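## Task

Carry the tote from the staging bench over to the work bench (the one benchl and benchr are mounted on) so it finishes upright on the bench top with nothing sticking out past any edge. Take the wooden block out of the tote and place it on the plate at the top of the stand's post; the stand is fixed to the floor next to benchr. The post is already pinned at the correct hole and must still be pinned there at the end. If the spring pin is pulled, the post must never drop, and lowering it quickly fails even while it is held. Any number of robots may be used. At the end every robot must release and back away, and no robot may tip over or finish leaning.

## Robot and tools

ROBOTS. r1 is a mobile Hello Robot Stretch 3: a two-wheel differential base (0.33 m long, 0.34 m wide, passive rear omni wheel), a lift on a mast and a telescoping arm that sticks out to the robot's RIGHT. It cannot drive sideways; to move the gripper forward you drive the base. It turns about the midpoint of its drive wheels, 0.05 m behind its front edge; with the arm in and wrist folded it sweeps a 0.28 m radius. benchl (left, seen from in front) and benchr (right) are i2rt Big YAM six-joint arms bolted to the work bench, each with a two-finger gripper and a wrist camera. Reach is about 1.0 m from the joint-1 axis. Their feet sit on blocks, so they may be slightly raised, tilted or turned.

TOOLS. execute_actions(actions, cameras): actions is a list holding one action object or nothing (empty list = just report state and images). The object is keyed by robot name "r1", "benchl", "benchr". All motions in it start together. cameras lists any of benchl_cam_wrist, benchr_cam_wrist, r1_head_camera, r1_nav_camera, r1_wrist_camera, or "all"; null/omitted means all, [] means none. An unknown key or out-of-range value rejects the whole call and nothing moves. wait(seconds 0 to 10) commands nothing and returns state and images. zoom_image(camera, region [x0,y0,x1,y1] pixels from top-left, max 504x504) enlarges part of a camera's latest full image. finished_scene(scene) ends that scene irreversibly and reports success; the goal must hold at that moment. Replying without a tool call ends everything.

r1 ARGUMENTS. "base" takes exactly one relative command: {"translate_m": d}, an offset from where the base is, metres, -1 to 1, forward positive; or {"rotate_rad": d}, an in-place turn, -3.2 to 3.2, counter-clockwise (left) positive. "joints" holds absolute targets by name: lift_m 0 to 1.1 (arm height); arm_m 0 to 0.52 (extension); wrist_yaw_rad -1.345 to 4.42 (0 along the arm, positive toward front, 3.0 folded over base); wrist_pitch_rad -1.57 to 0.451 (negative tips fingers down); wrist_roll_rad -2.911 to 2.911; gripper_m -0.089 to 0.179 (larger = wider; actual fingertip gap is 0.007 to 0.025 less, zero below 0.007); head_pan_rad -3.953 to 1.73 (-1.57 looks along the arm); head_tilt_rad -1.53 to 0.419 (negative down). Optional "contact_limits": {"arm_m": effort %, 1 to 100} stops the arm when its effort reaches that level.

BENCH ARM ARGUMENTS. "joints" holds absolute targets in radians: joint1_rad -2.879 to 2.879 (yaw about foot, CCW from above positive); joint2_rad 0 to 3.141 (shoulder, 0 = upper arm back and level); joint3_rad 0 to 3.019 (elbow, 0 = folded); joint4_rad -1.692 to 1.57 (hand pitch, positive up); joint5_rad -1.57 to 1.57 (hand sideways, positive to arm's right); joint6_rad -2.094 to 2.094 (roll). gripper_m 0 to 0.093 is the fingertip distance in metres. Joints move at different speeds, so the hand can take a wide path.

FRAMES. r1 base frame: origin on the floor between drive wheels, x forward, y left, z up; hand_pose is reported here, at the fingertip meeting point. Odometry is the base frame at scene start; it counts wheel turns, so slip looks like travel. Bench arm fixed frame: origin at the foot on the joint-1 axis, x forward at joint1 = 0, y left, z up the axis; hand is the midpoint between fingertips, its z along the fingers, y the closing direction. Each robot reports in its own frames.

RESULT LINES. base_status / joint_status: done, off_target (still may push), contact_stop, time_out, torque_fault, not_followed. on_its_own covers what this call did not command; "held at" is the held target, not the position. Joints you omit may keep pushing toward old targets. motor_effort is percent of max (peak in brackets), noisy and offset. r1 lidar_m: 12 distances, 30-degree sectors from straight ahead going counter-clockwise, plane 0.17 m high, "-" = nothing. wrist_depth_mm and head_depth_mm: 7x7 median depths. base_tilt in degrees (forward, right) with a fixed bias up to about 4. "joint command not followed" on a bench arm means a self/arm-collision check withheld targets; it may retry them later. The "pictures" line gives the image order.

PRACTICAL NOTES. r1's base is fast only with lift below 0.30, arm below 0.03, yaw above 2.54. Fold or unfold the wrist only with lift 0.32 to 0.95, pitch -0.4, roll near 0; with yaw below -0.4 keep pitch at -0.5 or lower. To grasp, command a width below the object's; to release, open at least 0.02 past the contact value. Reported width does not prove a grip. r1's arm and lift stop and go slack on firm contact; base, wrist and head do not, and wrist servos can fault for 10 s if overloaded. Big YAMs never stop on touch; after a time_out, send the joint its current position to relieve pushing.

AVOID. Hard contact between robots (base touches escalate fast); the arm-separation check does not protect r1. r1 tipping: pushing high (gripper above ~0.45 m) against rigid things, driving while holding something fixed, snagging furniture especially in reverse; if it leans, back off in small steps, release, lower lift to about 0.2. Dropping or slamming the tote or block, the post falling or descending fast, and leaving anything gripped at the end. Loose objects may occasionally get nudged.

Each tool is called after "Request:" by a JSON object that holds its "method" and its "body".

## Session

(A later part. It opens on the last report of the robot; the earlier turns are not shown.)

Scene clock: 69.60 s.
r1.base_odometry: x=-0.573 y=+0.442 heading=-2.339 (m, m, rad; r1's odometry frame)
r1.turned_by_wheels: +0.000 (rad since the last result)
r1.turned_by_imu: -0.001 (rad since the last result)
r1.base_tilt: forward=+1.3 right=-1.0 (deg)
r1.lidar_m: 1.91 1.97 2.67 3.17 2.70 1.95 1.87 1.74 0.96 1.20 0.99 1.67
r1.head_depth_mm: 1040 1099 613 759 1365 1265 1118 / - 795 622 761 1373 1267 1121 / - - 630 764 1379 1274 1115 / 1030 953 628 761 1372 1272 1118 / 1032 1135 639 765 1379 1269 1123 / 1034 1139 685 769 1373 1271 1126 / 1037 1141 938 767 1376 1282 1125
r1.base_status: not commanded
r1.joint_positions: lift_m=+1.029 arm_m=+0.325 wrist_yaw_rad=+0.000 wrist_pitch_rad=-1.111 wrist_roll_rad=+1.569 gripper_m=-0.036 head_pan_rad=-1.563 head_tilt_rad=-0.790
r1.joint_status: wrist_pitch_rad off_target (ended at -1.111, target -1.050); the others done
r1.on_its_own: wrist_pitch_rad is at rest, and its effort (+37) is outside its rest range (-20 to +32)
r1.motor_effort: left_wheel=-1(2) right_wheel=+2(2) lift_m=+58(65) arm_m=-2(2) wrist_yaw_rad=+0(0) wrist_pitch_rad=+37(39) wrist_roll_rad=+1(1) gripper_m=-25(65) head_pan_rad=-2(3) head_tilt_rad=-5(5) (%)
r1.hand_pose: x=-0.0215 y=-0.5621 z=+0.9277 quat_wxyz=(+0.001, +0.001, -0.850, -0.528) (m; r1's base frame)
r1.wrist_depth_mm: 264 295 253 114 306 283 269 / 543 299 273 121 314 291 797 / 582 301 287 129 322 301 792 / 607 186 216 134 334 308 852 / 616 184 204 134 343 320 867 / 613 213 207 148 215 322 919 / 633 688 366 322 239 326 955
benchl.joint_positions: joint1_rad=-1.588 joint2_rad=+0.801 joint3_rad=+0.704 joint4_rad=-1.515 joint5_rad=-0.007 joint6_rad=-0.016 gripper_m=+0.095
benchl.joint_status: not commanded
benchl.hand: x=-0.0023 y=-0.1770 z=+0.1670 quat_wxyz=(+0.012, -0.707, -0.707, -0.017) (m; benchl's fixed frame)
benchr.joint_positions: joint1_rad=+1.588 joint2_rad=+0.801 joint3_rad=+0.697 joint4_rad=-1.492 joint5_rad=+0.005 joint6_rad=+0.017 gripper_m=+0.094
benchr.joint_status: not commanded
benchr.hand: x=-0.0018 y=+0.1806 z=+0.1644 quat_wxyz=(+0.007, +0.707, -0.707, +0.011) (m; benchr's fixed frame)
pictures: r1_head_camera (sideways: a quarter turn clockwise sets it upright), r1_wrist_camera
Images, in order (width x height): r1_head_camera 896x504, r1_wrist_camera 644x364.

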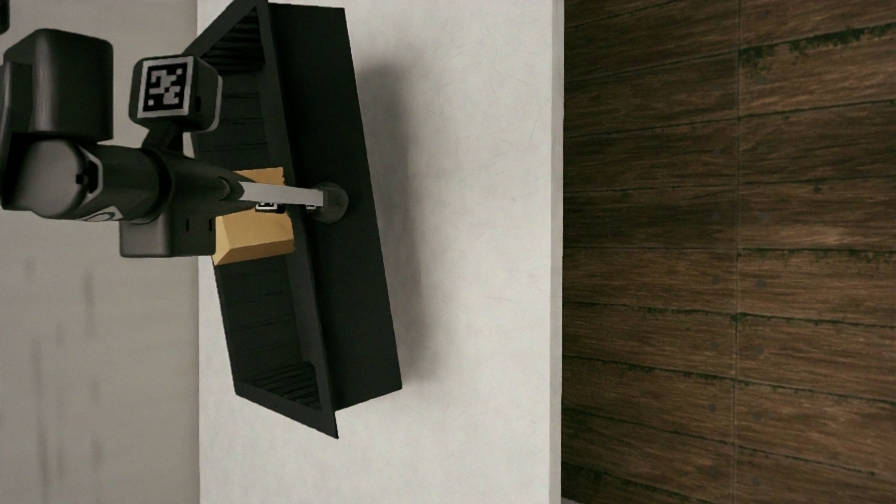

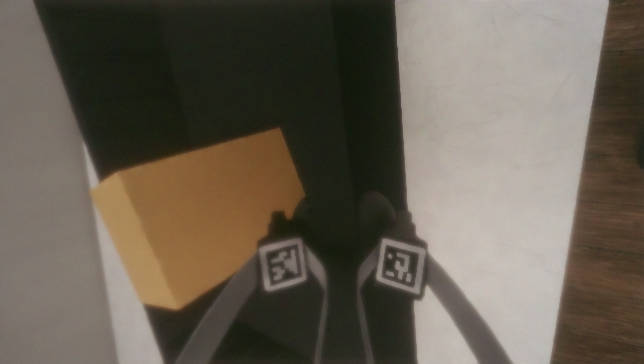

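Lifted, slightly askew. Go.

Request:
{"method": "execute_actions", "body": {"actions": [{"r1":{"base":{"rotate_rad":1.585},"joints":{"arm_m":0.1,"head_pan_rad":-0.6,"lift_m":1.08}}}], "cameras": ["r1_nav_camera"]}}

Request:
{"method": "execute_actions", "body": {"actions": [{"r1":{"base":{"translate_m":1.0}}}], "cameras": ["r1_nav_camera"]}}

Request:
{"method": "execute_actions", "body": {"actions": [{"r1":{"base":{"translate_m":0.8}}}], "cameras": ["r1_nav_camera"]}}

Scene clock: 77.80 s.
r1.base_odometry: x=-0.573 y=+0.442 heading=-0.754 (m, m, rad; r1's odometry frame)
r1.turned_by_wheels: +1.585 (rad since the last result)
r1.turned_by_imu: +1.574 (rad since the last result)
r1.base_tilt: forward=+1.3 right=-0.9 (deg)
r1.lidar_m: 3.18 2.65 1.94 1.87 1.70 0.96 1.20 0.99 1.70 1.91 1.99 2.71
r1.head_depth_mm: 2086 2299 2093 1700 1420 1269 1120 / 2330 2514 2103 1718 1454 1268 1116 / 2664 2688 2103 1721 1461 1268 1124 / 3047 2673 2096 1733 1461 1268 1120 / 3375 2693 2109 1728 1466 1272 1127 / 3244 2691 2126 1744 1472 1275 1121 / 3070 2708 2102 1729 1466 1278 1129
r1.base_status: done
r1.joint_positions: lift_m=+1.079 arm_m=+0.100 wrist_yaw_rad=+0.000 wrist_pitch_rad=-1.107 wrist_roll_rad=+1.569 gripper_m=-0.025 head_pan_rad=-0.607 head_tilt_rad=-0.790
r1.joint_status: all done
r1.on_its_own: gripper_m is held at -0.026, not at your -0.040, by its stall guard, which is not easing now; wrist_pitch_rad is at rest, and its effort (+35) is outside its rest range (-20 to +32)
r1.motor_effort: left_wheel=-1(5) right_wheel=+1(10) lift_m=+58(61) arm_m=-2(3) wrist_yaw_rad=-1(1) wrist_pitch_rad=+35(37) wrist_roll_rad=+0(0) gripper_m=-23(23) head_pan_rad=+3(33) head_tilt_rad=-5(5) (%)
r1.hand_pose: x=-0.0215 y=-0.3380 z=+0.9780 quat_wxyz=(+0.001, +0.000, -0.850, -0.526) (m; r1's base frame)
r1.wrist_depth_mm: - 300 271 135 - 932 861 / - 300 295 125 - 941 - / - 316 312 146 - - - / - 300 218 156 - 998 896 / - 216 208 136 - - 928 / - - 200 151 199 - 945 / - - 388 336 226 - 991
benchl.joint_positions: joint1_rad=-1.588 joint2_rad=+0.801 joint3_rad=+0.704 joint4_rad=-1.515 joint5_rad=-0.007 joint6_rad=-0.016 gripper_m=+0.095
benchl.joint_status: not commanded
benchl.hand: x=-0.0023 y=-0.1770 z=+0.1670 quat_wxyz=(+0.012, -0.707, -0.707, -0.017) (m; benchl's fixed frame)
benchr.joint_positions: joint1_rad=+1.588 joint2_rad=+0.801 joint3_rad=+0.697 joint4_rad=-1.492 joint5_rad=+0.005 joint6_rad=+0.017 gripper_m=+0.094
benchr.joint_status: not commanded
benchr.hand: x=-0.0018 y=+0.1806 z=+0.1644 quat_wxyz=(+0.007, +0.707, -0.707, +0.011) (m; benchr's fixed frame)
pictures: r1_nav_camera (sideways: a quarter turn counterclockwise sets it upright)
Images, in order (width x height): r1_nav_camera 672x504.

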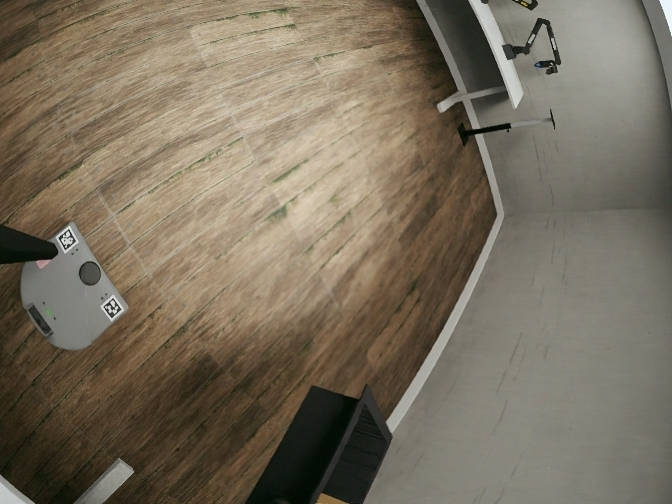

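Scene clock: 89.60 s.
r1.base_odometry: x=+0.156 y=-0.242 heading=-0.754 (m, m, rad; r1's odometry frame)
r1.turned_by_wheels: +0.000 (rad since the last result)
r1.turned_by_imu: +0.004 (rad since the last result)
r1.base_tilt: forward=+1.3 right=-1.1 (deg)
r1.lidar_m: 2.17 2.31 1.93 1.87 1.94 1.87 2.21 1.89 1.98 1.92 1.99 2.30
r1.head_depth_mm: 2104 2303 2096 1705 1428 1268 1118 / 2345 2488 2097 1725 1461 1265 1118 / 2665 2696 2100 1716 1466 1267 1123 / 2640 2687 2106 1730 1460 1267 1125 / 2481 2655 2099 1739 1466 1273 1123 / 2350 2513 2114 1739 1463 1280 1128 / 2178 2452 2128 1732 1479 1279 1125
r1.base_status: done
r1.joint_positions: lift_m=+1.079 arm_m=+0.100 wrist_yaw_rad=+0.000 wrist_pitch_rad=-1.107 wrist_roll_rad=+1.569 gripper_m=-0.025 head_pan_rad=-0.607 head_tilt_rad=-0.790
r1.joint_status: not commanded
r1.on_its_own: gripper_m is held at -0.026, not at your -0.040, by its stall guard, which is not easing now; wrist_pitch_rad is at rest, and its effort (+35) is outside its rest range (-20 to +32)
r1.motor_effort: left_wheel=-2(4) right_wheel=+2(6) lift_m=+58(57) arm_m=-3(3) wrist_yaw_rad=+0(0) wrist_pitch_rad=+35(35) wrist_roll_rad=+1(0) gripper_m=-23(23) head_pan_rad=+3(3) head_tilt_rad=-6(5) (%)
r1.hand_pose: x=-0.0215 y=-0.3380 z=+0.9780 quat_wxyz=(+0.001, +0.000, -0.850, -0.526) (m; r1's base frame)
r1.wrist_depth_mm: - 299 270 136 - 933 844 / - 302 295 125 - 950 - / - 313 316 134 - - - / - 299 218 156 - - 927 / - 215 208 135 - - 953 / - - 201 150 200 - 970 / - - 386 335 224 - -
benchl.joint_positions: joint1_rad=-1.588 joint2_rad=+0.801 joint3_rad=+0.704 joint4_rad=-1.515 joint5_rad=-0.007 joint6_rad=-0.016 gripper_m=+0.095
benchl.joint_status: not commanded
benchl.hand: x=-0.0023 y=-0.1770 z=+0.1670 quat_wxyz=(+0.012, -0.707, -0.707, -0.017) (m; benchl's fixed frame)
benchr.joint_positions: joint1_rad=+1.588 joint2_rad=+0.801 joint3_rad=+0.697 joint4_rad=-1.492 joint5_rad=+0.005 joint6_rad=+0.017 gripper_m=+0.094
benchr.joint_status: not commanded
benchr.hand: x=-0.0018 y=+0.1806 z=+0.1644 quat_wxyz=(+0.007, +0.707, -0.707, +0.011) (m; benchr's fixed frame)
pictures: r1_nav_camera (sideways: a quarter turn counterclockwise sets it upright)
Images, in order (width x height): r1_nav_camera 672x504.

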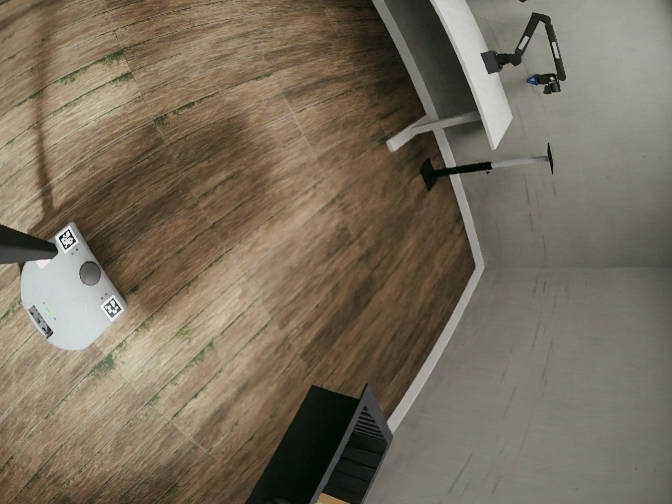

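Scene clock: 99.40 s.
r1.base_odometry: x=+0.739 y=-0.789 heading=-0.754 (m, m, rad; r1's odometry frame)
r1.turned_by_wheels: +0.000 (rad since the last result)
r1.turned_by_imu: +0.003 (rad since the last result)
r1.base_tilt: forward=+1.3 right=-1.0 (deg)
r1.lidar_m: 1.37 1.59 1.93 1.86 1.94 2.68 2.65 2.70 1.99 1.92 2.01 1.37
r1.head_depth_mm: 2107 2308 2081 1721 1423 1265 1119 / 2072 2409 2085 1722 1463 1265 1119 / 1937 2224 2091 1706 1464 1267 1122 / 1790 2059 2094 1733 1463 1270 1120 / 1660 1647 2043 1725 1466 1269 1122 / 1599 1201 1984 1693 1466 1274 1127 / 1499 1212 1903 1732 1467 1274 1130
r1.base_status: done
r1.joint_positions: lift_m=+1.079 arm_m=+0.100 wrist_yaw_rad=+0.000 wrist_pitch_rad=-1.107 wrist_roll_rad=+1.569 gripper_m=-0.025 head_pan_rad=-0.607 head_tilt_rad=-0.790
r1.joint_status: not commanded
r1.on_its_own: gripper_m is held at -0.026, not at your -0.040, by its stall guard, which is not easing now; wrist_pitch_rad is at rest, and its effort (+35) is outside its rest range (-20 to +32)
r1.motor_effort: left_wheel=-2(3) right_wheel=+2(8) lift_m=+57(58) arm_m=-2(2) wrist_yaw_rad=-1(0) wrist_pitch_rad=+35(35) wrist_roll_rad=+1(1) gripper_m=-23(23) head_pan_rad=+3(3) head_tilt_rad=-6(6) (%)
r1.hand_pose: x=-0.0215 y=-0.3380 z=+0.9780 quat_wxyz=(+0.001, +0.000, -0.850, -0.526) (m; r1's base frame)
r1.wrist_depth_mm: - 298 270 136 - 941 846 / - 299 295 125 - 980 - / - 311 317 134 - 987 - / - 300 219 156 - - 923 / - 213 207 136 - - 929 / - - 201 150 199 - 939 / - - 383 337 223 - -
benchl.joint_positions: joint1_rad=-1.588 joint2_rad=+0.801 joint3_rad=+0.704 joint4_rad=-1.515 joint5_rad=-0.007 joint6_rad=-0.016 gripper_m=+0.095
benchl.joint_status: not commanded
benchl.hand: x=-0.0023 y=-0.1770 z=+0.1670 quat_wxyz=(+0.012, -0.707, -0.707, -0.017) (m; benchl's fixed frame)
benchr.joint_positions: joint1_rad=+1.588 joint2_rad=+0.801 joint3_rad=+0.697 joint4_rad=-1.492 joint5_rad=+0.005 joint6_rad=+0.017 gripper_m=+0.094
benchr.joint_status: not commanded
benchr.hand: x=-0.0018 y=+0.1806 z=+0.1644 quat_wxyz=(+0.007, +0.707, -0.707, +0.011) (m; benchr's fixed frame)
pictures: r1_nav_camera (sideways: a quarter turn counterclockwise sets it upright)
Images, in order (width x height): r1_nav_camera 672x504.

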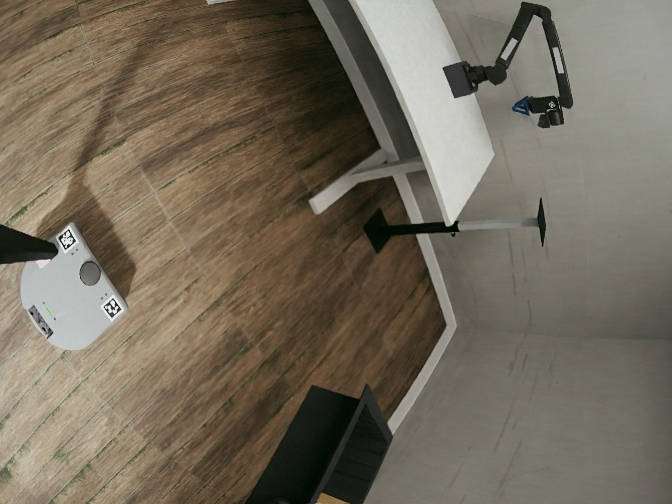

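Request:
{"method": "execute_actions", "body": {"actions": [{"r1":{"base":{"translate_m":0.42}}}], "cameras": []}}

Request:
{"method": "execute_actions", "body": {"actions": [{"r1":{"base":{"rotate_rad":1.58},"joints":{"head_pan_rad":-1.57}}}], "cameras": []}}

Request:
{"method": "execute_actions", "body": {"actions": [{"r1":{"joints":{"arm_m":0.3,"lift_m":0.98}}}]}}

Scene clock: 110.17 s.
r1.base_odometry: x=+1.045 y=-1.077 heading=-0.754 (m, m, rad; r1's odometry frame)
r1.turned_by_wheels: +0.000 (rad since the last result)
r1.turned_by_imu: +0.001 (rad since the last result)
r1.base_tilt: forward=+1.3 right=-1.0 (deg)
r1.lidar_m: 1.34 1.25 1.91 1.85 1.93 2.68 3.07 2.70 2.00 1.93 1.88 0.97
r1.head_depth_mm: 1679 1977 2093 1703 1431 1265 1119 / 1561 1823 2011 1726 1463 1270 1125 / 1086 1646 1795 1670 1459 1273 1119 / 1361 1566 935 1670 1458 1270 1122 / 1277 1393 937 1356 1450 1270 1120 / 1214 1201 938 810 1470 1273 1130 / 1151 1205 939 771 1474 1273 1129
r1.base_status: done
r1.joint_positions: lift_m=+1.079 arm_m=+0.100 wrist_yaw_rad=+0.000 wrist_pitch_rad=-1.107 wrist_roll_rad=+1.569 gripper_m=-0.025 head_pan_rad=-0.607 head_tilt_rad=-0.790
r1.joint_status: not commanded
r1.on_its_own: gripper_m is held at -0.026, not at your -0.040, by its stall guard, which is not easing now; wrist_pitch_rad is at rest, and its effort (+35) is outside its rest range (-20 to +32)
r1.motor_effort: left_wheel=-2(2) right_wheel=+2(7) lift_m=+58(57) arm_m=-2(2) wrist_yaw_rad=+0(0) wrist_pitch_rad=+35(35) wrist_roll_rad=+1(0) gripper_m=-23(23) head_pan_rad=+3(3) head_tilt_rad=-5(5) (%)
r1.hand_pose: x=-0.0215 y=-0.3380 z=+0.9780 quat_wxyz=(+0.001, +0.000, -0.850, -0.526) (m; r1's base frame)
r1.wrist_depth_mm: - 296 270 136 - 926 845 / - 301 294 125 - 978 - / - 311 316 134 - 999 - / - 299 218 156 - - 910 / - 215 208 136 - - 946 / - - 201 149 199 - 977 / - - 381 337 224 - 981
benchl.joint_positions: joint1_rad=-1.588 joint2_rad=+0.801 joint3_rad=+0.704 joint4_rad=-1.515 joint5_rad=-0.007 joint6_rad=-0.016 gripper_m=+0.095
benchl.joint_status: not commanded
benchl.hand: x=-0.0023 y=-0.1770 z=+0.1670 quat_wxyz=(+0.012, -0.707, -0.707, -0.017) (m; benchl's fixed frame)
benchr.joint_positions: joint1_rad=+1.588 joint2_rad=+0.801 joint3_rad=+0.697 joint4_rad=-1.492 joint5_rad=+0.005 joint6_rad=+0.017 gripper_m=+0.094
benchr.joint_status: not commanded
benchr.hand: x=-0.0018 y=+0.1806 z=+0.1644 quat_wxyz=(+0.007, +0.707, -0.707, +0.011) (m; benchr's fixed frame)
pictures: none
No camera images: the call's "cameras" was empty. Leave "cameras" out to get every camera's image.

Scene clock: 113.67 s.
r1.base_odometry: x=+1.045 y=-1.077 heading=+0.826 (m, m, rad; r1's odometry frame)
r1.turned_by_wheels: +1.580 (rad since the last result)
r1.turned_by_imu: +1.570 (rad since the last result)
r1.base_tilt: forward=+1.2 right=-1.0 (deg)
r1.lidar_m: 1.85 1.94 2.71 3.09 2.66 1.99 1.93 1.85 0.97 1.34 1.25 1.90
r1.head_depth_mm: - - - 426 1421 1268 1115 / - - 628 425 1458 1268 1122 / - - - 424 1432 1268 1119 / 1155 1252 - 435 1406 1272 1124 / 1158 1192 640 433 1402 1277 1120 / 1167 1204 935 590 1373 1270 1126 / 1180 1207 940 484 1416 1274 1128
r1.base_status: done
r1.joint_positions: lift_m=+1.079 arm_m=+0.100 wrist_yaw_rad=+0.000 wrist_pitch_rad=-1.107 wrist_roll_rad=+1.569 gripper_m=-0.025 head_pan_rad=-1.563 head_tilt_rad=-0.790
r1.joint_status: all done
r1.on_its_own: gripper_m is held at -0.026, not at your -0.040, by its stall guard, which is not easing now; wrist_pitch_rad is at rest, and its effort (+35) is outside its rest range (-20 to +32)
r1.motor_effort: left_wheel=-1(5) right_wheel=+2(7) lift_m=+57(58) arm_m=-2(3) wrist_yaw_rad=+0(0) wrist_pitch_rad=+35(35) wrist_roll_rad=+0(1) gripper_m=-23(23) head_pan_rad=-2(32) head_tilt_rad=-5(5) (%)
r1.hand_pose: x=-0.0215 y=-0.3380 z=+0.9780 quat_wxyz=(+0.001, +0.000, -0.850, -0.526) (m; r1's base frame)
r1.wrist_depth_mm: 718 298 271 135 998 934 859 / 657 303 294 125 - 993 - / 646 313 313 146 - 976 - / 873 299 218 155 - - 899 / 871 215 209 136 - - 936 / 889 753 200 151 200 - 974 / 914 791 384 336 225 - 977
benchl.joint_positions: joint1_rad=-1.588 joint2_rad=+0.801 joint3_rad=+0.704 joint4_rad=-1.515 joint5_rad=-0.007 joint6_rad=-0.016 gripper_m=+0.095
benchl.joint_status: not commanded
benchl.hand: x=-0.0023 y=-0.1770 z=+0.1670 quat_wxyz=(+0.012, -0.707, -0.707, -0.017) (m; benchl's fixed frame)
benchr.joint_positions: joint1_rad=+1.588 joint2_rad=+0.801 joint3_rad=+0.697 joint4_rad=-1.492 joint5_rad=+0.005 joint6_rad=+0.017 gripper_m=+0.094
benchr.joint_status: not commanded
benchr.hand: x=-0.0018 y=+0.1806 z=+0.1644 quat_wxyz=(+0.007, +0.707, -0.707, +0.011) (m; benchr's fixed frame)
pictures: none
No camera images: the call's "cameras" was empty. Leave "cameras" out to get every camera's image.

Scene clock: 116.37 s.
r1.base_odometry: x=+1.045 y=-1.077 heading=+0.826 (m, m, rad; r1's odometry frame)
r1.turned_by_wheels: +0.000 (rad since the last result)
r1.turned_by_imu: -0.001 (rad since the last result)
r1.base_tilt: forward=+1.2 right=-1.1 (deg)
r1.lidar_m: 1.85 1.94 2.71 3.07 2.66 1.99 1.93 1.85 0.97 1.34 1.25 1.91
r1.head_depth_mm: - 1096 635 780 1420 1262 1114 / - - 630 769 1457 1267 1118 / - - 667 780 1470 1267 1118 / 1154 1242 697 763 1467 1267 1120 / 1157 1198 842 662 1462 1271 1123 / 1170 1200 879 786 1471 1272 1124 / 1176 1203 936 834 1468 1279 1127
r1.base_status: not commanded
r1.joint_positions: lift_m=+0.980 arm_m=+0.300 wrist_yaw_rad=+0.000 wrist_pitch_rad=-1.108 wrist_roll_rad=+1.569 gripper_m=-0.025 head_pan_rad=-1.563 head_tilt_rad=-0.790
r1.joint_status: all done
r1.on_its_own: gripper_m is held at -0.026, not at your -0.040, by its stall guard, which is not easing now; wrist_pitch_rad is at rest, and its effort (+35) is outside its rest range (-20 to +32)
r1.motor_effort: left_wheel=-2(2) right_wheel=+2(1) lift_m=+38(51) arm_m=+2(2) wrist_yaw_rad=+0(1) wrist_pitch_rad=+35(35) wrist_roll_rad=+0(0) gripper_m=-23(23) head_pan_rad=-3(2) head_tilt_rad=-6(5) (%)
r1.hand_pose: x=-0.0215 y=-0.5373 z=+0.8786 quat_wxyz=(+0.001, +0.000, -0.850, -0.526) (m; r1's base frame)
r1.wrist_depth_mm: 521 300 271 136 905 848 774 / 436 303 290 125 934 895 793 / 457 313 315 132 948 918 830 / 587 205 220 155 969 931 838 / 659 210 207 136 - 966 842 / 716 553 200 151 199 960 864 / 739 590 384 333 224 997 887
benchl.joint_positions: joint1_rad=-1.588 joint2_rad=+0.801 joint3_rad=+0.704 joint4_rad=-1.515 joint5_rad=-0.007 joint6_rad=-0.016 gripper_m=+0.095
benchl.joint_status: not commanded
benchl.hand: x=-0.0023 y=-0.1770 z=+0.1670 quat_wxyz=(+0.012, -0.707, -0.707, -0.017) (m; benchl's fixed frame)
benchr.joint_positions: joint1_rad=+1.588 joint2_rad=+0.801 joint3_rad=+0.697 joint4_rad=-1.492 joint5_rad=+0.005 joint6_rad=+0.017 gripper_m=+0.094
benchr.joint_status: not commanded
benchr.hand: x=-0.0018 y=+0.1806 z=+0.1644 quat_wxyz=(+0.007, +0.707, -0.707, +0.011) (m; benchr's fixed frame)
pictures: benchl_cam_wrist, benchr_cam_wrist, r1_head_camera (sideways: a quarter turn clockwise sets it upright), r1_nav_camera (sideways: a quarter turn counterclockwise sets it upright), r1_wrist_camera
Images, in order (width x height): benchl_cam_wrist 616x616, benchr_cam_wrist 616x616, r1_head_camera 896x504, r1_nav_camera 672x504, r1_wrist_camera 644x364.

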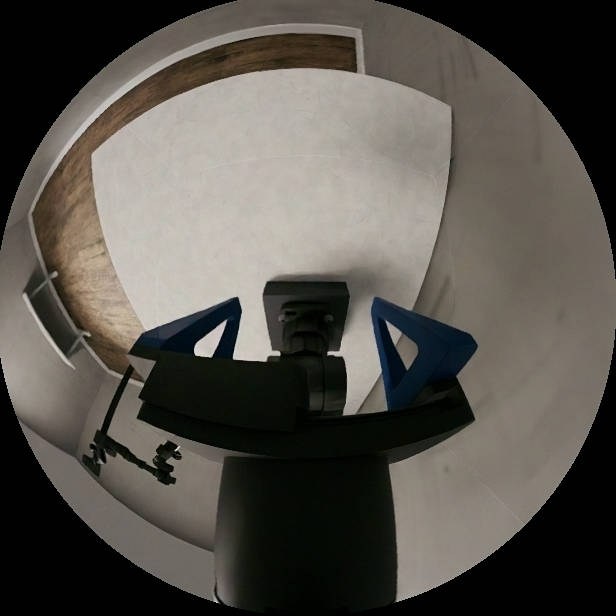

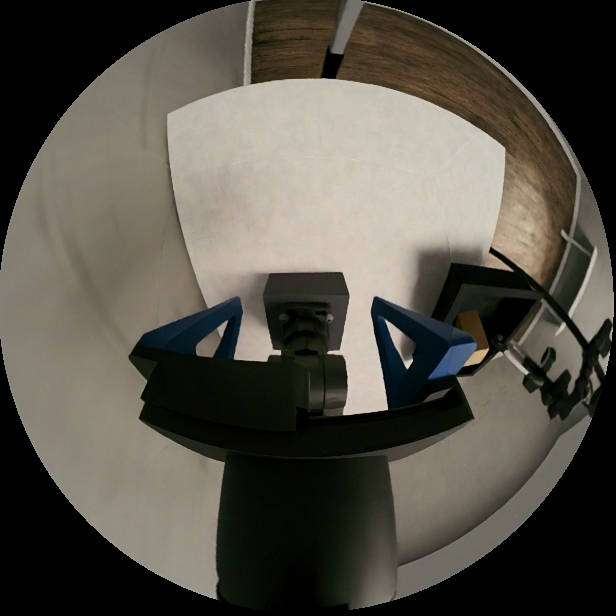

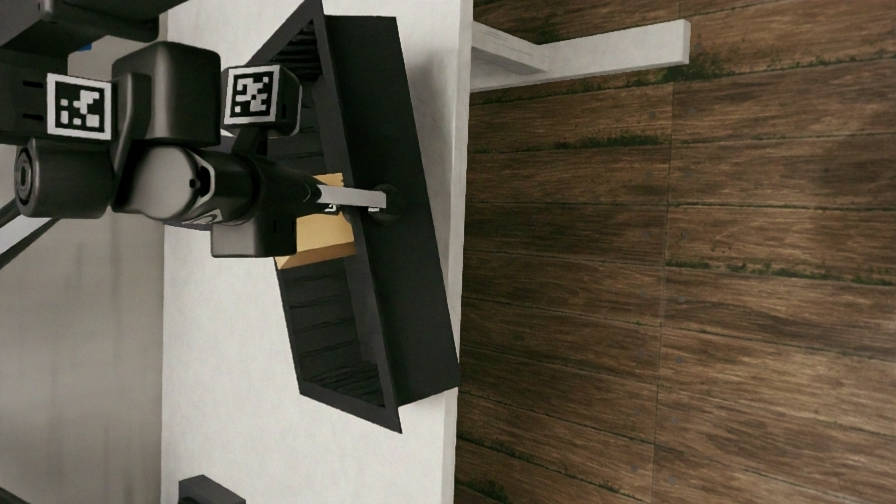

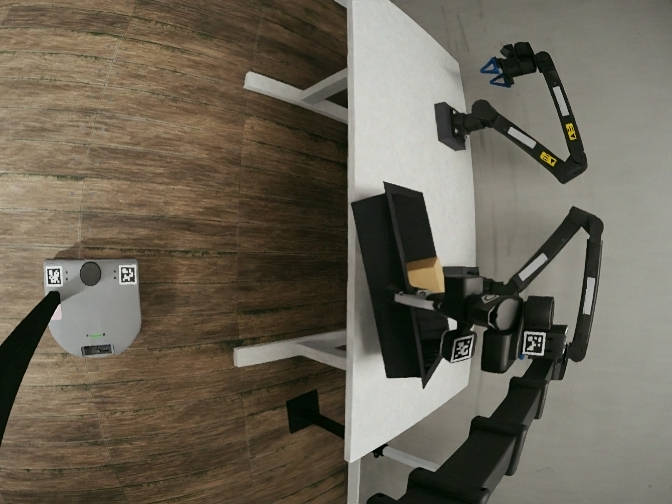

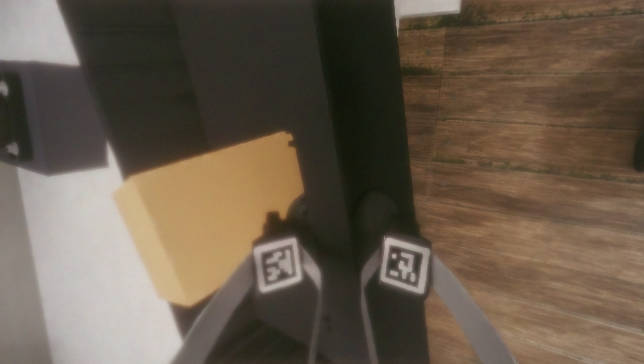

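Request:
{"method": "execute_actions", "body": {"actions": [{"r1":{"joints":{"arm_m":0.42,"lift_m":0.95}}}], "cameras": []}}

Request:
{"method": "execute_actions", "body": {"actions": [{"r1":{"joints":{"lift_m":0.885}}}], "cameras": ["r1_head_camera"]}}

Request:
{"method": "execute_actions", "body": {"actions": [{"r1":{"joints":{"gripper_m":0.07}}}], "cameras": []}}

Request:
{"method": "execute_actions", "body": {"actions": [{"r1":{"joints":{"lift_m":1.0}}}], "cameras": []}}

Request:
{"method": "execute_actions", "body": {"actions": [{"r1":{"joints":{"arm_m":0,"wrist_pitch_rad":-1.5,"head_tilt_rad":-0.5}},"benchr":{"joints":{"joint1_rad":0,"joint2_rad":1.1,"joint3_rad":1.1}}}], "cameras": ["r1_head_camera","benchr_cam_wrist","r1_nav_camera"]}}

Scene clock: 124.13 s.
r1.base_odometry: x=+1.045 y=-1.077 heading=+0.826 (m, m, rad; r1's odometry frame)
r1.turned_by_wheels: +0.000 (rad since the last result)
r1.turned_by_imu: -0.001 (rad since the last result)
r1.base_tilt: forward=+1.1 right=-1.0 (deg)
r1.lidar_m: 1.85 1.94 2.72 3.08 2.67 1.98 1.93 1.85 0.97 1.34 1.25 1.91
r1.head_depth_mm: - 1139 848 798 1419 1263 1120 / - - 763 803 1458 1271 1115 / - - 755 823 1459 1270 1121 / 1152 1240 765 826 1460 1266 1122 / 1160 1195 757 828 1477 1271 1118 / 1163 1201 878 829 1466 1274 1125 / 1177 1199 940 833 1469 1277 1125
r1.base_status: not commanded
r1.joint_positions: lift_m=+0.950 arm_m=+0.420 wrist_yaw_rad=+0.000 wrist_pitch_rad=-1.106 wrist_roll_rad=+1.569 gripper_m=-0.025 head_pan_rad=-1.563 head_tilt_rad=-0.790
r1.joint_status: all done
r1.on_its_own: gripper_m is held at -0.026, not at your -0.040, by its stall guard, which is not easing now; wrist_pitch_rad is at rest, and its effort (+34) is outside its rest range (-20 to +32)
r1.motor_effort: left_wheel=-2(2) right_wheel=+2(2) lift_m=+36(37) arm_m=+2(7) wrist_yaw_rad=+0(1) wrist_pitch_rad=+34(35) wrist_roll_rad=+0(1) gripper_m=-21(22) head_pan_rad=-2(2) head_tilt_rad=-5(5) (%)
r1.hand_pose: x=-0.0215 y=-0.6578 z=+0.8489 quat_wxyz=(+0.001, +0.000, -0.851, -0.525) (m; r1's base frame)
r1.wrist_depth_mm: 273 297 258 121 240 219 723 / 336 308 275 127 244 223 780 / 355 307 298 131 250 231 781 / 409 193 222 137 256 241 795 / 598 186 206 136 266 251 833 / 628 201 195 145 207 263 838 / 653 520 377 306 225 920 868
benchl.joint_positions: joint1_rad=-1.588 joint2_rad=+0.801 joint3_rad=+0.704 joint4_rad=-1.515 joint5_rad=-0.007 joint6_rad=-0.016 gripper_m=+0.095
benchl.joint_status: not commanded
benchl.hand: x=-0.0023 y=-0.1770 z=+0.1670 quat_wxyz=(+0.012, -0.707, -0.707, -0.017) (m; benchl's fixed frame)
benchr.joint_positions: joint1_rad=+1.588 joint2_rad=+0.801 joint3_rad=+0.697 joint4_rad=-1.492 joint5_rad=+0.005 joint6_rad=+0.017 gripper_m=+0.094
benchr.joint_status: not commanded
benchr.hand: x=-0.0018 y=+0.1806 z=+0.1644 quat_wxyz=(+0.007, +0.707, -0.707, +0.011) (m; benchr's fixed frame)
pictures: none
No camera images: the call's "cameras" was empty. Leave "cameras" out to get every camera's image.

Scene clock: 125.57 s.
r1.base_odometry: x=+1.045 y=-1.077 heading=+0.826 (m, m, rad; r1's odometry frame)
r1.turned_by_wheels: +0.000 (rad since the last result)
r1.turned_by_imu: +0.000 (rad since the last result)
r1.base_tilt: forward=+1.2 right=-1.1 (deg)
r1.lidar_m: 1.85 1.94 2.71 3.08 2.66 1.98 1.93 1.85 0.97 1.34 1.25 1.91
r1.head_depth_mm: 1089 1222 - 801 1416 1263 1119 / 1122 - 820 804 1461 1267 1120 / 932 - 801 821 1456 1269 1119 / 1150 1194 843 811 1466 1273 1124 / 1158 1196 932 807 1461 1270 1124 / 1169 1198 904 834 1476 1276 1128 / 1182 1208 942 832 1467 1279 1125
r1.base_status: not commanded
r1.joint_positions: lift_m=+0.886 arm_m=+0.420 wrist_yaw_rad=+0.000 wrist_pitch_rad=-1.084 wrist_roll_rad=+1.570 gripper_m=-0.025 head_pan_rad=-1.563 head_tilt_rad=-0.790
r1.joint_status: all done
r1.on_its_own: gripper_m is held at -0.026, not at your -0.040, by its stall guard, which is not easing now
r1.motor_effort: left_wheel=-2(2) right_wheel=+4(3) lift_m=+22(36) arm_m=+2(2) wrist_yaw_rad=+0(0) wrist_pitch_rad=+21(34) wrist_roll_rad=+0(1) gripper_m=-17(21) head_pan_rad=-2(3) head_tilt_rad=-5(5) (%)
r1.hand_pose: x=-0.0215 y=-0.6630 z=+0.7865 quat_wxyz=(+0.001, +0.000, -0.857, -0.516) (m; r1's base frame)
r1.wrist_depth_mm: 264 291 248 128 187 167 156 / 263 300 260 130 192 171 682 / 262 305 268 133 199 175 711 / 268 186 233 135 203 181 733 / 231 168 211 137 206 185 747 / 528 167 196 142 209 191 791 / 574 291 308 153 217 197 797
benchl.joint_positions: joint1_rad=-1.588 joint2_rad=+0.801 joint3_rad=+0.704 joint4_rad=-1.515 joint5_rad=-0.007 joint6_rad=-0.016 gripper_m=+0.095
benchl.joint_status: not commanded
benchl.hand: x=-0.0023 y=-0.1770 z=+0.1670 quat_wxyz=(+0.012, -0.707, -0.707, -0.017) (m; benchl's fixed frame)
benchr.joint_positions: joint1_rad=+1.588 joint2_rad=+0.801 joint3_rad=+0.697 joint4_rad=-1.492 joint5_rad=+0.005 joint6_rad=+0.017 gripper_m=+0.094
benchr.joint_status: not commanded
benchr.hand: x=-0.0018 y=+0.1806 z=+0.1644 quat_wxyz=(+0.007, +0.707, -0.707, +0.011) (m; benchr's fixed frame)
pictures: r1_head_camera (sideways: a quarter turn clockwise sets it upright)
Images, in order (width x height): r1_head_camera 896x504.

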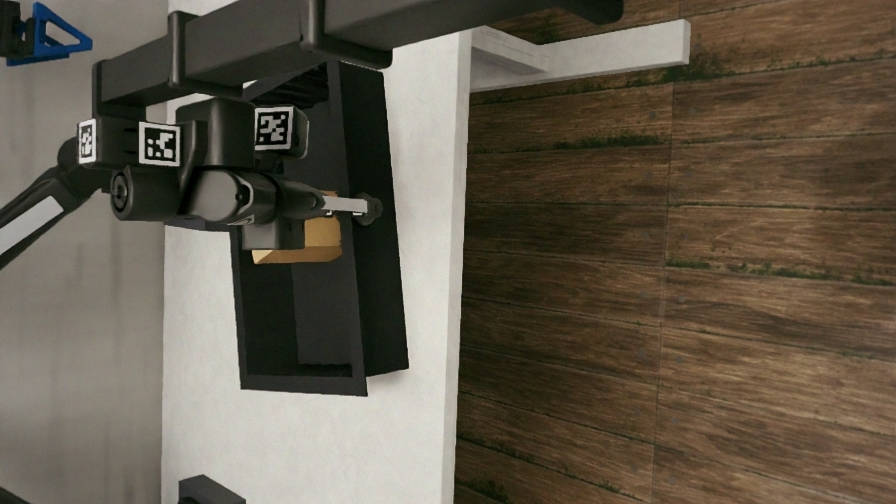

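Scene clock: 127.00 s.
r1.base_odometry: x=+1.045 y=-1.077 heading=+0.826 (m, m, rad; r1's odometry frame)
r1.turned_by_wheels: +0.000 (rad since the last result)
r1.turned_by_imu: +0.000 (rad since the last result)
r1.base_tilt: forward=+1.1 right=-1.1 (deg)
r1.lidar_m: 1.85 1.94 2.71 3.08 2.65 1.98 1.93 1.85 0.97 1.34 1.25 1.90
r1.head_depth_mm: 1086 1227 - 801 1422 1259 1115 / 1122 - 822 800 1453 1266 1119 / 936 - 803 812 1463 1271 1121 / 1154 1191 854 812 1461 1272 1118 / 1163 1198 929 806 1464 1270 1122 / 1173 1204 902 830 1469 1273 1121 / 1176 1206 935 834 1469 1271 1126
r1.base_status: not commanded
r1.joint_positions: lift_m=+0.885 arm_m=+0.420 wrist_yaw_rad=+0.000 wrist_pitch_rad=-1.059 wrist_roll_rad=+1.570 gripper_m=+0.070 head_pan_rad=-1.563 head_tilt_rad=-0.790
r1.joint_status: all done
r1.motor_effort: left_wheel=-2(2) right_wheel=+1(4) lift_m=+29(29) arm_m=+2(2) wrist_yaw_rad=+0(0) wrist_pitch_rad=+6(21) wrist_roll_rad=+0(0) gripper_m=+1(80) head_pan_rad=-3(3) head_tilt_rad=-5(5) (%)
r1.hand_pose: x=-0.0215 y=-0.6689 z=+0.7887 quat_wxyz=(+0.001, +0.000, -0.863, -0.505) (m; r1's base frame)
r1.wrist_depth_mm: 258 291 255 126 189 166 152 / 262 301 267 129 191 171 157 / 271 310 274 132 196 175 164 / 296 185 224 135 200 180 714 / 526 169 195 242 199 184 735 / 570 168 302 258 199 185 775 / 612 284 334 266 214 201 794
benchl.joint_positions: joint1_rad=-1.588 joint2_rad=+0.801 joint3_rad=+0.704 joint4_rad=-1.515 joint5_rad=-0.007 joint6_rad=-0.016 gripper_m=+0.095
benchl.joint_status: not commanded
benchl.hand: x=-0.0023 y=-0.1770 z=+0.1670 quat_wxyz=(+0.012, -0.707, -0.707, -0.017) (m; benchl's fixed frame)
benchr.joint_positions: joint1_rad=+1.588 joint2_rad=+0.801 joint3_rad=+0.697 joint4_rad=-1.492 joint5_rad=+0.005 joint6_rad=+0.017 gripper_m=+0.094
benchr.joint_status: not commanded
benchr.hand: x=-0.0018 y=+0.1806 z=+0.1644 quat_wxyz=(+0.007, +0.707, -0.707, +0.011) (m; benchr's fixed frame)
pictures: none
No camera images: the call's "cameras" was empty. Leave "cameras" out to get every camera's image.

Scene clock: 128.87 s.
r1.base_odometry: x=+1.045 y=-1.077 heading=+0.826 (m, m, rad; r1's odometry frame)
r1.turned_by_wheels: +0.000 (rad since the last result)
r1.turned_by_imu: +0.000 (rad since the last result)
r1.base_tilt: forward=+1.2 right=-0.9 (deg)
r1.lidar_m: 1.85 1.93 2.71 3.07 2.66 1.99 1.93 1.85 0.97 1.34 1.25 1.91
r1.head_depth_mm: 1159 1183 897 800 1424 1263 1117 / - 1099 834 801 1457 1264 1115 / - 964 830 819 1459 1268 1121 / 1155 1144 823 813 1466 1273 1127 / 1160 1197 926 806 1458 1268 1122 / 1170 1201 902 827 1472 1273 1123 / 1174 1204 938 833 1467 1273 1129
r1.base_status: not commanded
r1.joint_positions: lift_m=+1.000 arm_m=+0.420 wrist_yaw_rad=+0.000 wrist_pitch_rad=-1.059 wrist_roll_rad=+1.570 gripper_m=+0.070 head_pan_rad=-1.563 head_tilt_rad=-0.790
r1.joint_status: all done
r1.motor_effort: left_wheel=-2(2) right_wheel=+1(1) lift_m=+50(53) arm_m=+2(2) wrist_yaw_rad=-1(1) wrist_pitch_rad=+5(9) wrist_roll_rad=+0(0) gripper_m=+1(2) head_pan_rad=-3(2) head_tilt_rad=-5(6) (%)
r1.hand_pose: x=-0.0215 y=-0.6690 z=+0.9031 quat_wxyz=(+0.001, +0.000, -0.863, -0.505) (m; r1's base frame)
r1.wrist_depth_mm: 581 498 351 337 282 262 742 / 499 402 395 359 293 269 771 / 375 415 405 357 297 276 803 / 618 546 287 315 308 283 813 / 647 605 372 361 352 293 861 / 660 663 422 406 353 300 864 / 667 730 420 397 338 322 918
benchl.joint_positions: joint1_rad=-1.588 joint2_rad=+0.801 joint3_rad=+0.704 joint4_rad=-1.515 joint5_rad=-0.007 joint6_rad=-0.016 gripper_m=+0.095
benchl.joint_status: not commanded
benchl.hand: x=-0.0023 y=-0.1770 z=+0.1670 quat_wxyz=(+0.012, -0.707, -0.707, -0.017) (m; benchl's fixed frame)
benchr.joint_positions: joint1_rad=+1.588 joint2_rad=+0.801 joint3_rad=+0.697 joint4_rad=-1.492 joint5_rad=+0.005 joint6_rad=+0.017 gripper_m=+0.094
benchr.joint_status: not commanded
benchr.hand: x=-0.0018 y=+0.1806 z=+0.1644 quat_wxyz=(+0.007, +0.707, -0.707, +0.011) (m; benchr's fixed frame)
pictures: none
No camera images: the call's "cameras" was empty. Leave "cameras" out to get every camera's image.

Scene clock: 133.17 s.
r1.base_odometry: x=+1.045 y=-1.077 heading=+0.826 (m, m, rad; r1's odometry frame)
r1.turned_by_wheels: +0.000 (rad since the last result)
r1.turned_by_imu: -0.001 (rad since the last result)
r1.base_tilt: forward=+1.3 right=-1.0 (deg)
r1.lidar_m: 1.86 1.94 2.71 3.08 2.66 1.99 1.93 1.85 0.97 1.34 1.25 1.91
r1.head_depth_mm: 1078 1181 1304 1160 - - - / 1077 1194 1317 1003 - - - / 630 673 1010 994 789 - - / 1102 1197 1332 987 785 1456 1256 / 1109 1218 1342 992 785 1465 1258 / 1119 1226 1361 1108 812 1471 1261 / 1108 991 1368 1119 840 1466 1256
r1.base_status: not commanded
r1.joint_positions: lift_m=+1.000 arm_m=+0.000 wrist_yaw_rad=+0.000 wrist_pitch_rad=-1.494 wrist_roll_rad=+1.570 gripper_m=+0.070 head_pan_rad=-1.563 head_tilt_rad=-0.507
r1.joint_status: all done
r1.motor_effort: left_wheel=-2(2) right_wheel=+1(1) lift_m=+49(50) arm_m=-2(2) wrist_yaw_rad=+0(0) wrist_pitch_rad=-4(4) wrist_roll_rad=+0(0) gripper_m=+0(0) head_pan_rad=-2(3) head_tilt_rad=+4(28) (%)
r1.hand_pose: x=-0.0215 y=-0.1406 z=+0.8810 quat_wxyz=(+0.001, +0.000, -0.733, -0.680) (m; r1's base frame)
r1.wrist_depth_mm: - - - 974 957 945 923 / - - - - - 969 956 / - - - - - - - / - - - - - - 991 / - - - - - - - / - - - - - - - / - - - - - - -
benchl.joint_positions: joint1_rad=-1.588 joint2_rad=+0.801 joint3_rad=+0.704 joint4_rad=-1.515 joint5_rad=-0.007 joint6_rad=-0.016 gripper_m=+0.095
benchl.joint_status: not commanded
benchl.hand: x=-0.0023 y=-0.1770 z=+0.1670 quat_wxyz=(+0.012, -0.707, -0.707, -0.017) (m; benchl's fixed frame)
benchr.joint_positions: joint1_rad=+0.008 joint2_rad=+1.107 joint3_rad=+1.059 joint4_rad=-1.492 joint5_rad=+0.005 joint6_rad=+0.017 gripper_m=+0.094
benchr.joint_status: all done
benchr.hand: x=+0.3020 y=+0.0012 z=+0.2355 quat_wxyz=(-0.015, -0.004, -1.000, +0.002) (m; benchr's fixed frame)
pictures: benchr_cam_wrist, r1_head_camera (sideways: a quarter turn clockwise sets it upright), r1_nav_camera (sideways: a quarter turn counterclockwise sets it upright)
Images, in order (width x height): benchr_cam_wrist 616x616, r1_head_camera 896x504, r1_nav_camera 672x504.

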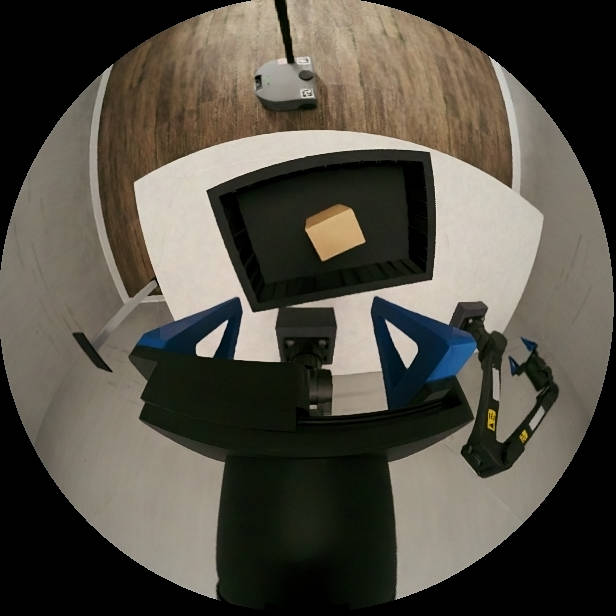

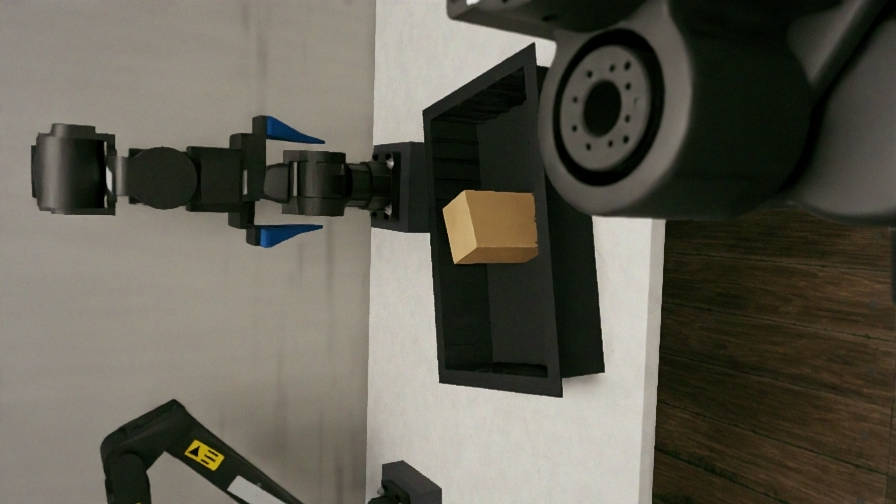

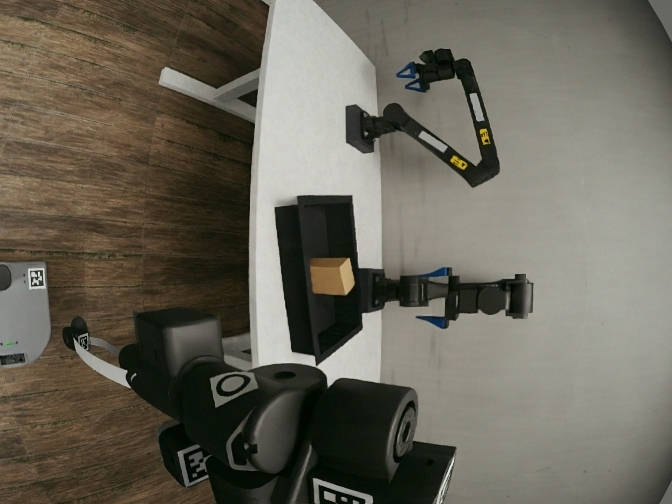

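Request:
{"method": "execute_actions", "body": {"actions": [{"benchr":{"joints":{"joint1_rad":-0.22,"joint2_rad":1.05,"joint3_rad":0.87,"joint4_rad":-1.35,"joint6_rad":-0.6}}}], "cameras": ["r1_head_camera","benchr_cam_wrist"]}}

Scene clock: 144.77 s.
r1.base_odometry: x=+1.045 y=-1.077 heading=+0.826 (m, m, rad; r1's odometry frame)
r1.turned_by_wheels: +0.000 (rad since the last result)
r1.turned_by_imu: -0.001 (rad since the last result)
r1.base_tilt: forward=+1.2 right=-0.8 (deg)
r1.lidar_m: 1.86 1.94 2.71 3.06 2.66 1.99 1.93 1.85 0.97 1.34 1.25 1.91
r1.head_depth_mm: 1082 1181 1305 1160 - - - / 1072 1186 1311 1006 - - - / 907 1006 1007 992 788 - - / 1083 672 1316 987 784 1459 1258 / 1111 1215 1340 996 784 1460 1257 / 1119 1224 1362 1115 811 1471 1257 / 1107 992 1363 1115 843 1468 1259
r1.base_status: not commanded
r1.joint_positions: lift_m=+1.000 arm_m=+0.000 wrist_yaw_rad=+0.000 wrist_pitch_rad=-1.494 wrist_roll_rad=+1.570 gripper_m=+0.070 head_pan_rad=-1.563 head_tilt_rad=-0.507
r1.joint_status: not commanded
r1.motor_effort: left_wheel=-2(2) right_wheel=+1(1) lift_m=+49(50) arm_m=-3(2) wrist_yaw_rad=+0(0) wrist_pitch_rad=-4(4) wrist_roll_rad=+0(0) gripper_m=+0(0) head_pan_rad=-2(2) head_tilt_rad=+4(4) (%)
r1.hand_pose: x=-0.0215 y=-0.1406 z=+0.8810 quat_wxyz=(+0.001, +0.000, -0.733, -0.680) (m; r1's base frame)
r1.wrist_depth_mm: - - - 981 959 962 942 / - - - - - 957 954 / - - - - - - - / - - - - - - - / - - - - - - - / - - - - - - - / - - - - - - -
benchl.joint_positions: joint1_rad=-1.588 joint2_rad=+0.801 joint3_rad=+0.704 joint4_rad=-1.515 joint5_rad=-0.007 joint6_rad=-0.016 gripper_m=+0.095
benchl.joint_status: not commanded
benchl.hand: x=-0.0023 y=-0.1770 z=+0.1670 quat_wxyz=(+0.012, -0.707, -0.707, -0.017) (m; benchl's fixed frame)
benchr.joint_positions: joint1_rad=-0.214 joint2_rad=+1.049 joint3_rad=+0.860 joint4_rad=-1.365 joint5_rad=+0.005 joint6_rad=-0.588 gripper_m=+0.094
benchr.joint_status: all done
benchr.hand: x=+0.2646 y=-0.0589 z=+0.1749 quat_wxyz=(-0.006, +0.186, -0.983, +0.006) (m; benchr's fixed frame)
pictures: benchr_cam_wrist, r1_head_camera (sideways: a quarter turn clockwise sets it upright)
Images, in order (width x height): benchr_cam_wrist 616x616, r1_head_camera 896x504.

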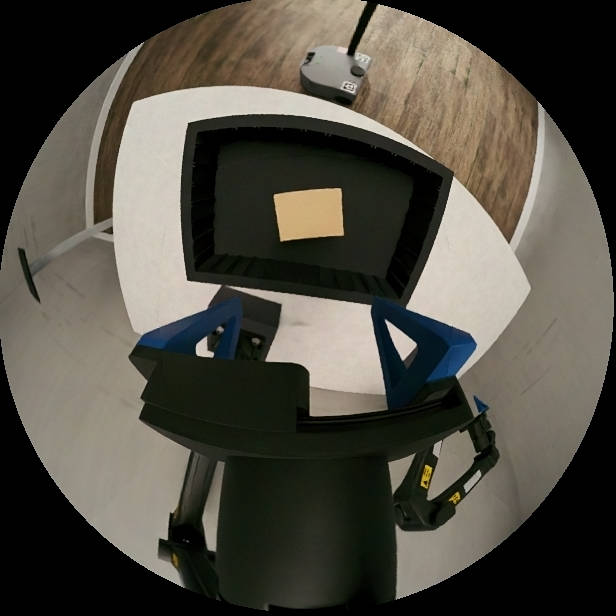

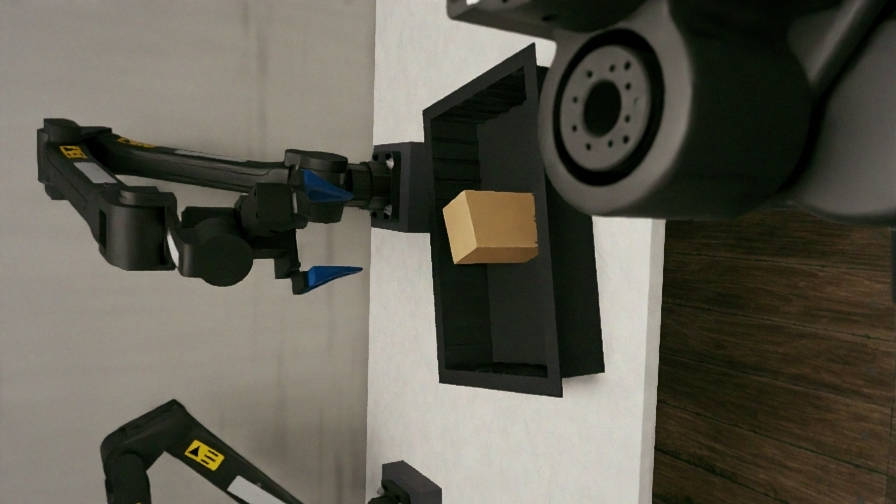

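Request:
{"method": "execute_actions", "body": {"actions": [{"benchr":{"joints":{"joint2_rad":1.12,"joint3_rad":0.72,"joint4_rad":-1.15,"joint6_rad":-0.68}}}], "cameras": ["r1_head_camera","benchr_cam_wrist"]}}

Scene clock: 152.70 s.
r1.base_odometry: x=+1.045 y=-1.077 heading=+0.826 (m, m, rad; r1's odometry frame)
r1.turned_by_wheels: +0.000 (rad since the last result)
r1.turned_by_imu: -0.001 (rad since the last result)
r1.base_tilt: forward=+1.1 right=-1.0 (deg)
r1.lidar_m: 1.85 1.94 2.71 3.08 2.67 1.99 1.93 1.85 0.97 1.34 1.25 1.91
r1.head_depth_mm: 1082 1185 1306 1154 - - - / 1074 1193 1311 1003 - - - / 919 984 1010 990 788 - - / 1103 738 773 977 784 1461 1262 / 1108 1219 1342 994 787 1464 1257 / 1116 1226 1358 1112 813 1462 1260 / 1114 993 1362 1114 839 1468 1257
r1.base_status: not commanded
r1.joint_positions: lift_m=+1.000 arm_m=+0.000 wrist_yaw_rad=+0.000 wrist_pitch_rad=-1.494 wrist_roll_rad=+1.570 gripper_m=+0.070 head_pan_rad=-1.563 head_tilt_rad=-0.507
r1.joint_status: not commanded
r1.motor_effort: left_wheel=-2(2) right_wheel=+1(1) lift_m=+50(50) arm_m=-3(2) wrist_yaw_rad=+0(1) wrist_pitch_rad=-4(4) wrist_roll_rad=+0(0) gripper_m=+0(0) head_pan_rad=-2(3) head_tilt_rad=+4(4) (%)
r1.hand_pose: x=-0.0215 y=-0.1406 z=+0.8810 quat_wxyz=(+0.001, +0.000, -0.733, -0.680) (m; r1's base frame)
r1.wrist_depth_mm: - - 978 964 989 959 920 / - - - - - 960 962 / - - - - - - - / - - - - - - 989 / - - - - - - - / - - - - - - - / - - - - - - -
benchl.joint_positions: joint1_rad=-1.588 joint2_rad=+0.801 joint3_rad=+0.704 joint4_rad=-1.515 joint5_rad=-0.007 joint6_rad=-0.016 gripper_m=+0.095
benchl.joint_status: not commanded
benchl.hand: x=-0.0023 y=-0.1770 z=+0.1670 quat_wxyz=(+0.012, -0.707, -0.707, -0.017) (m; benchl's fixed frame)
benchr.joint_positions: joint1_rad=-0.214 joint2_rad=+1.127 joint3_rad=+0.707 joint4_rad=-1.165 joint5_rad=+0.005 joint6_rad=-0.668 gripper_m=+0.094
benchr.joint_status: all done
benchr.hand: x=+0.2596 y=-0.0578 z=+0.1004 quat_wxyz=(+0.007, +0.225, -0.974, -0.001) (m; benchr's fixed frame)
pictures: benchr_cam_wrist, r1_head_camera (sideways: a quarter turn clockwise sets it upright)
Images, in order (width x height): benchr_cam_wrist 616x616, r1_head_camera 896x504.

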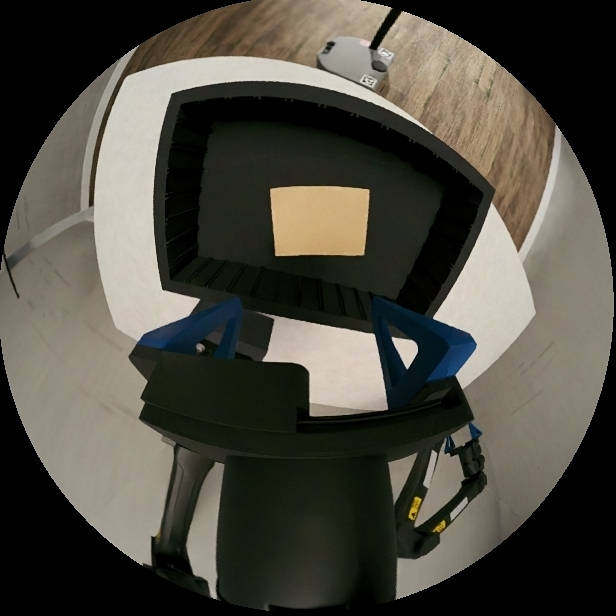

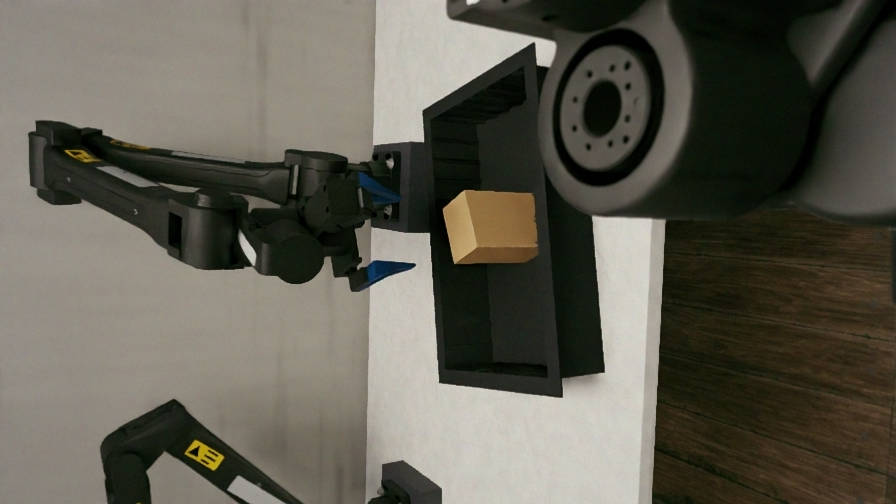

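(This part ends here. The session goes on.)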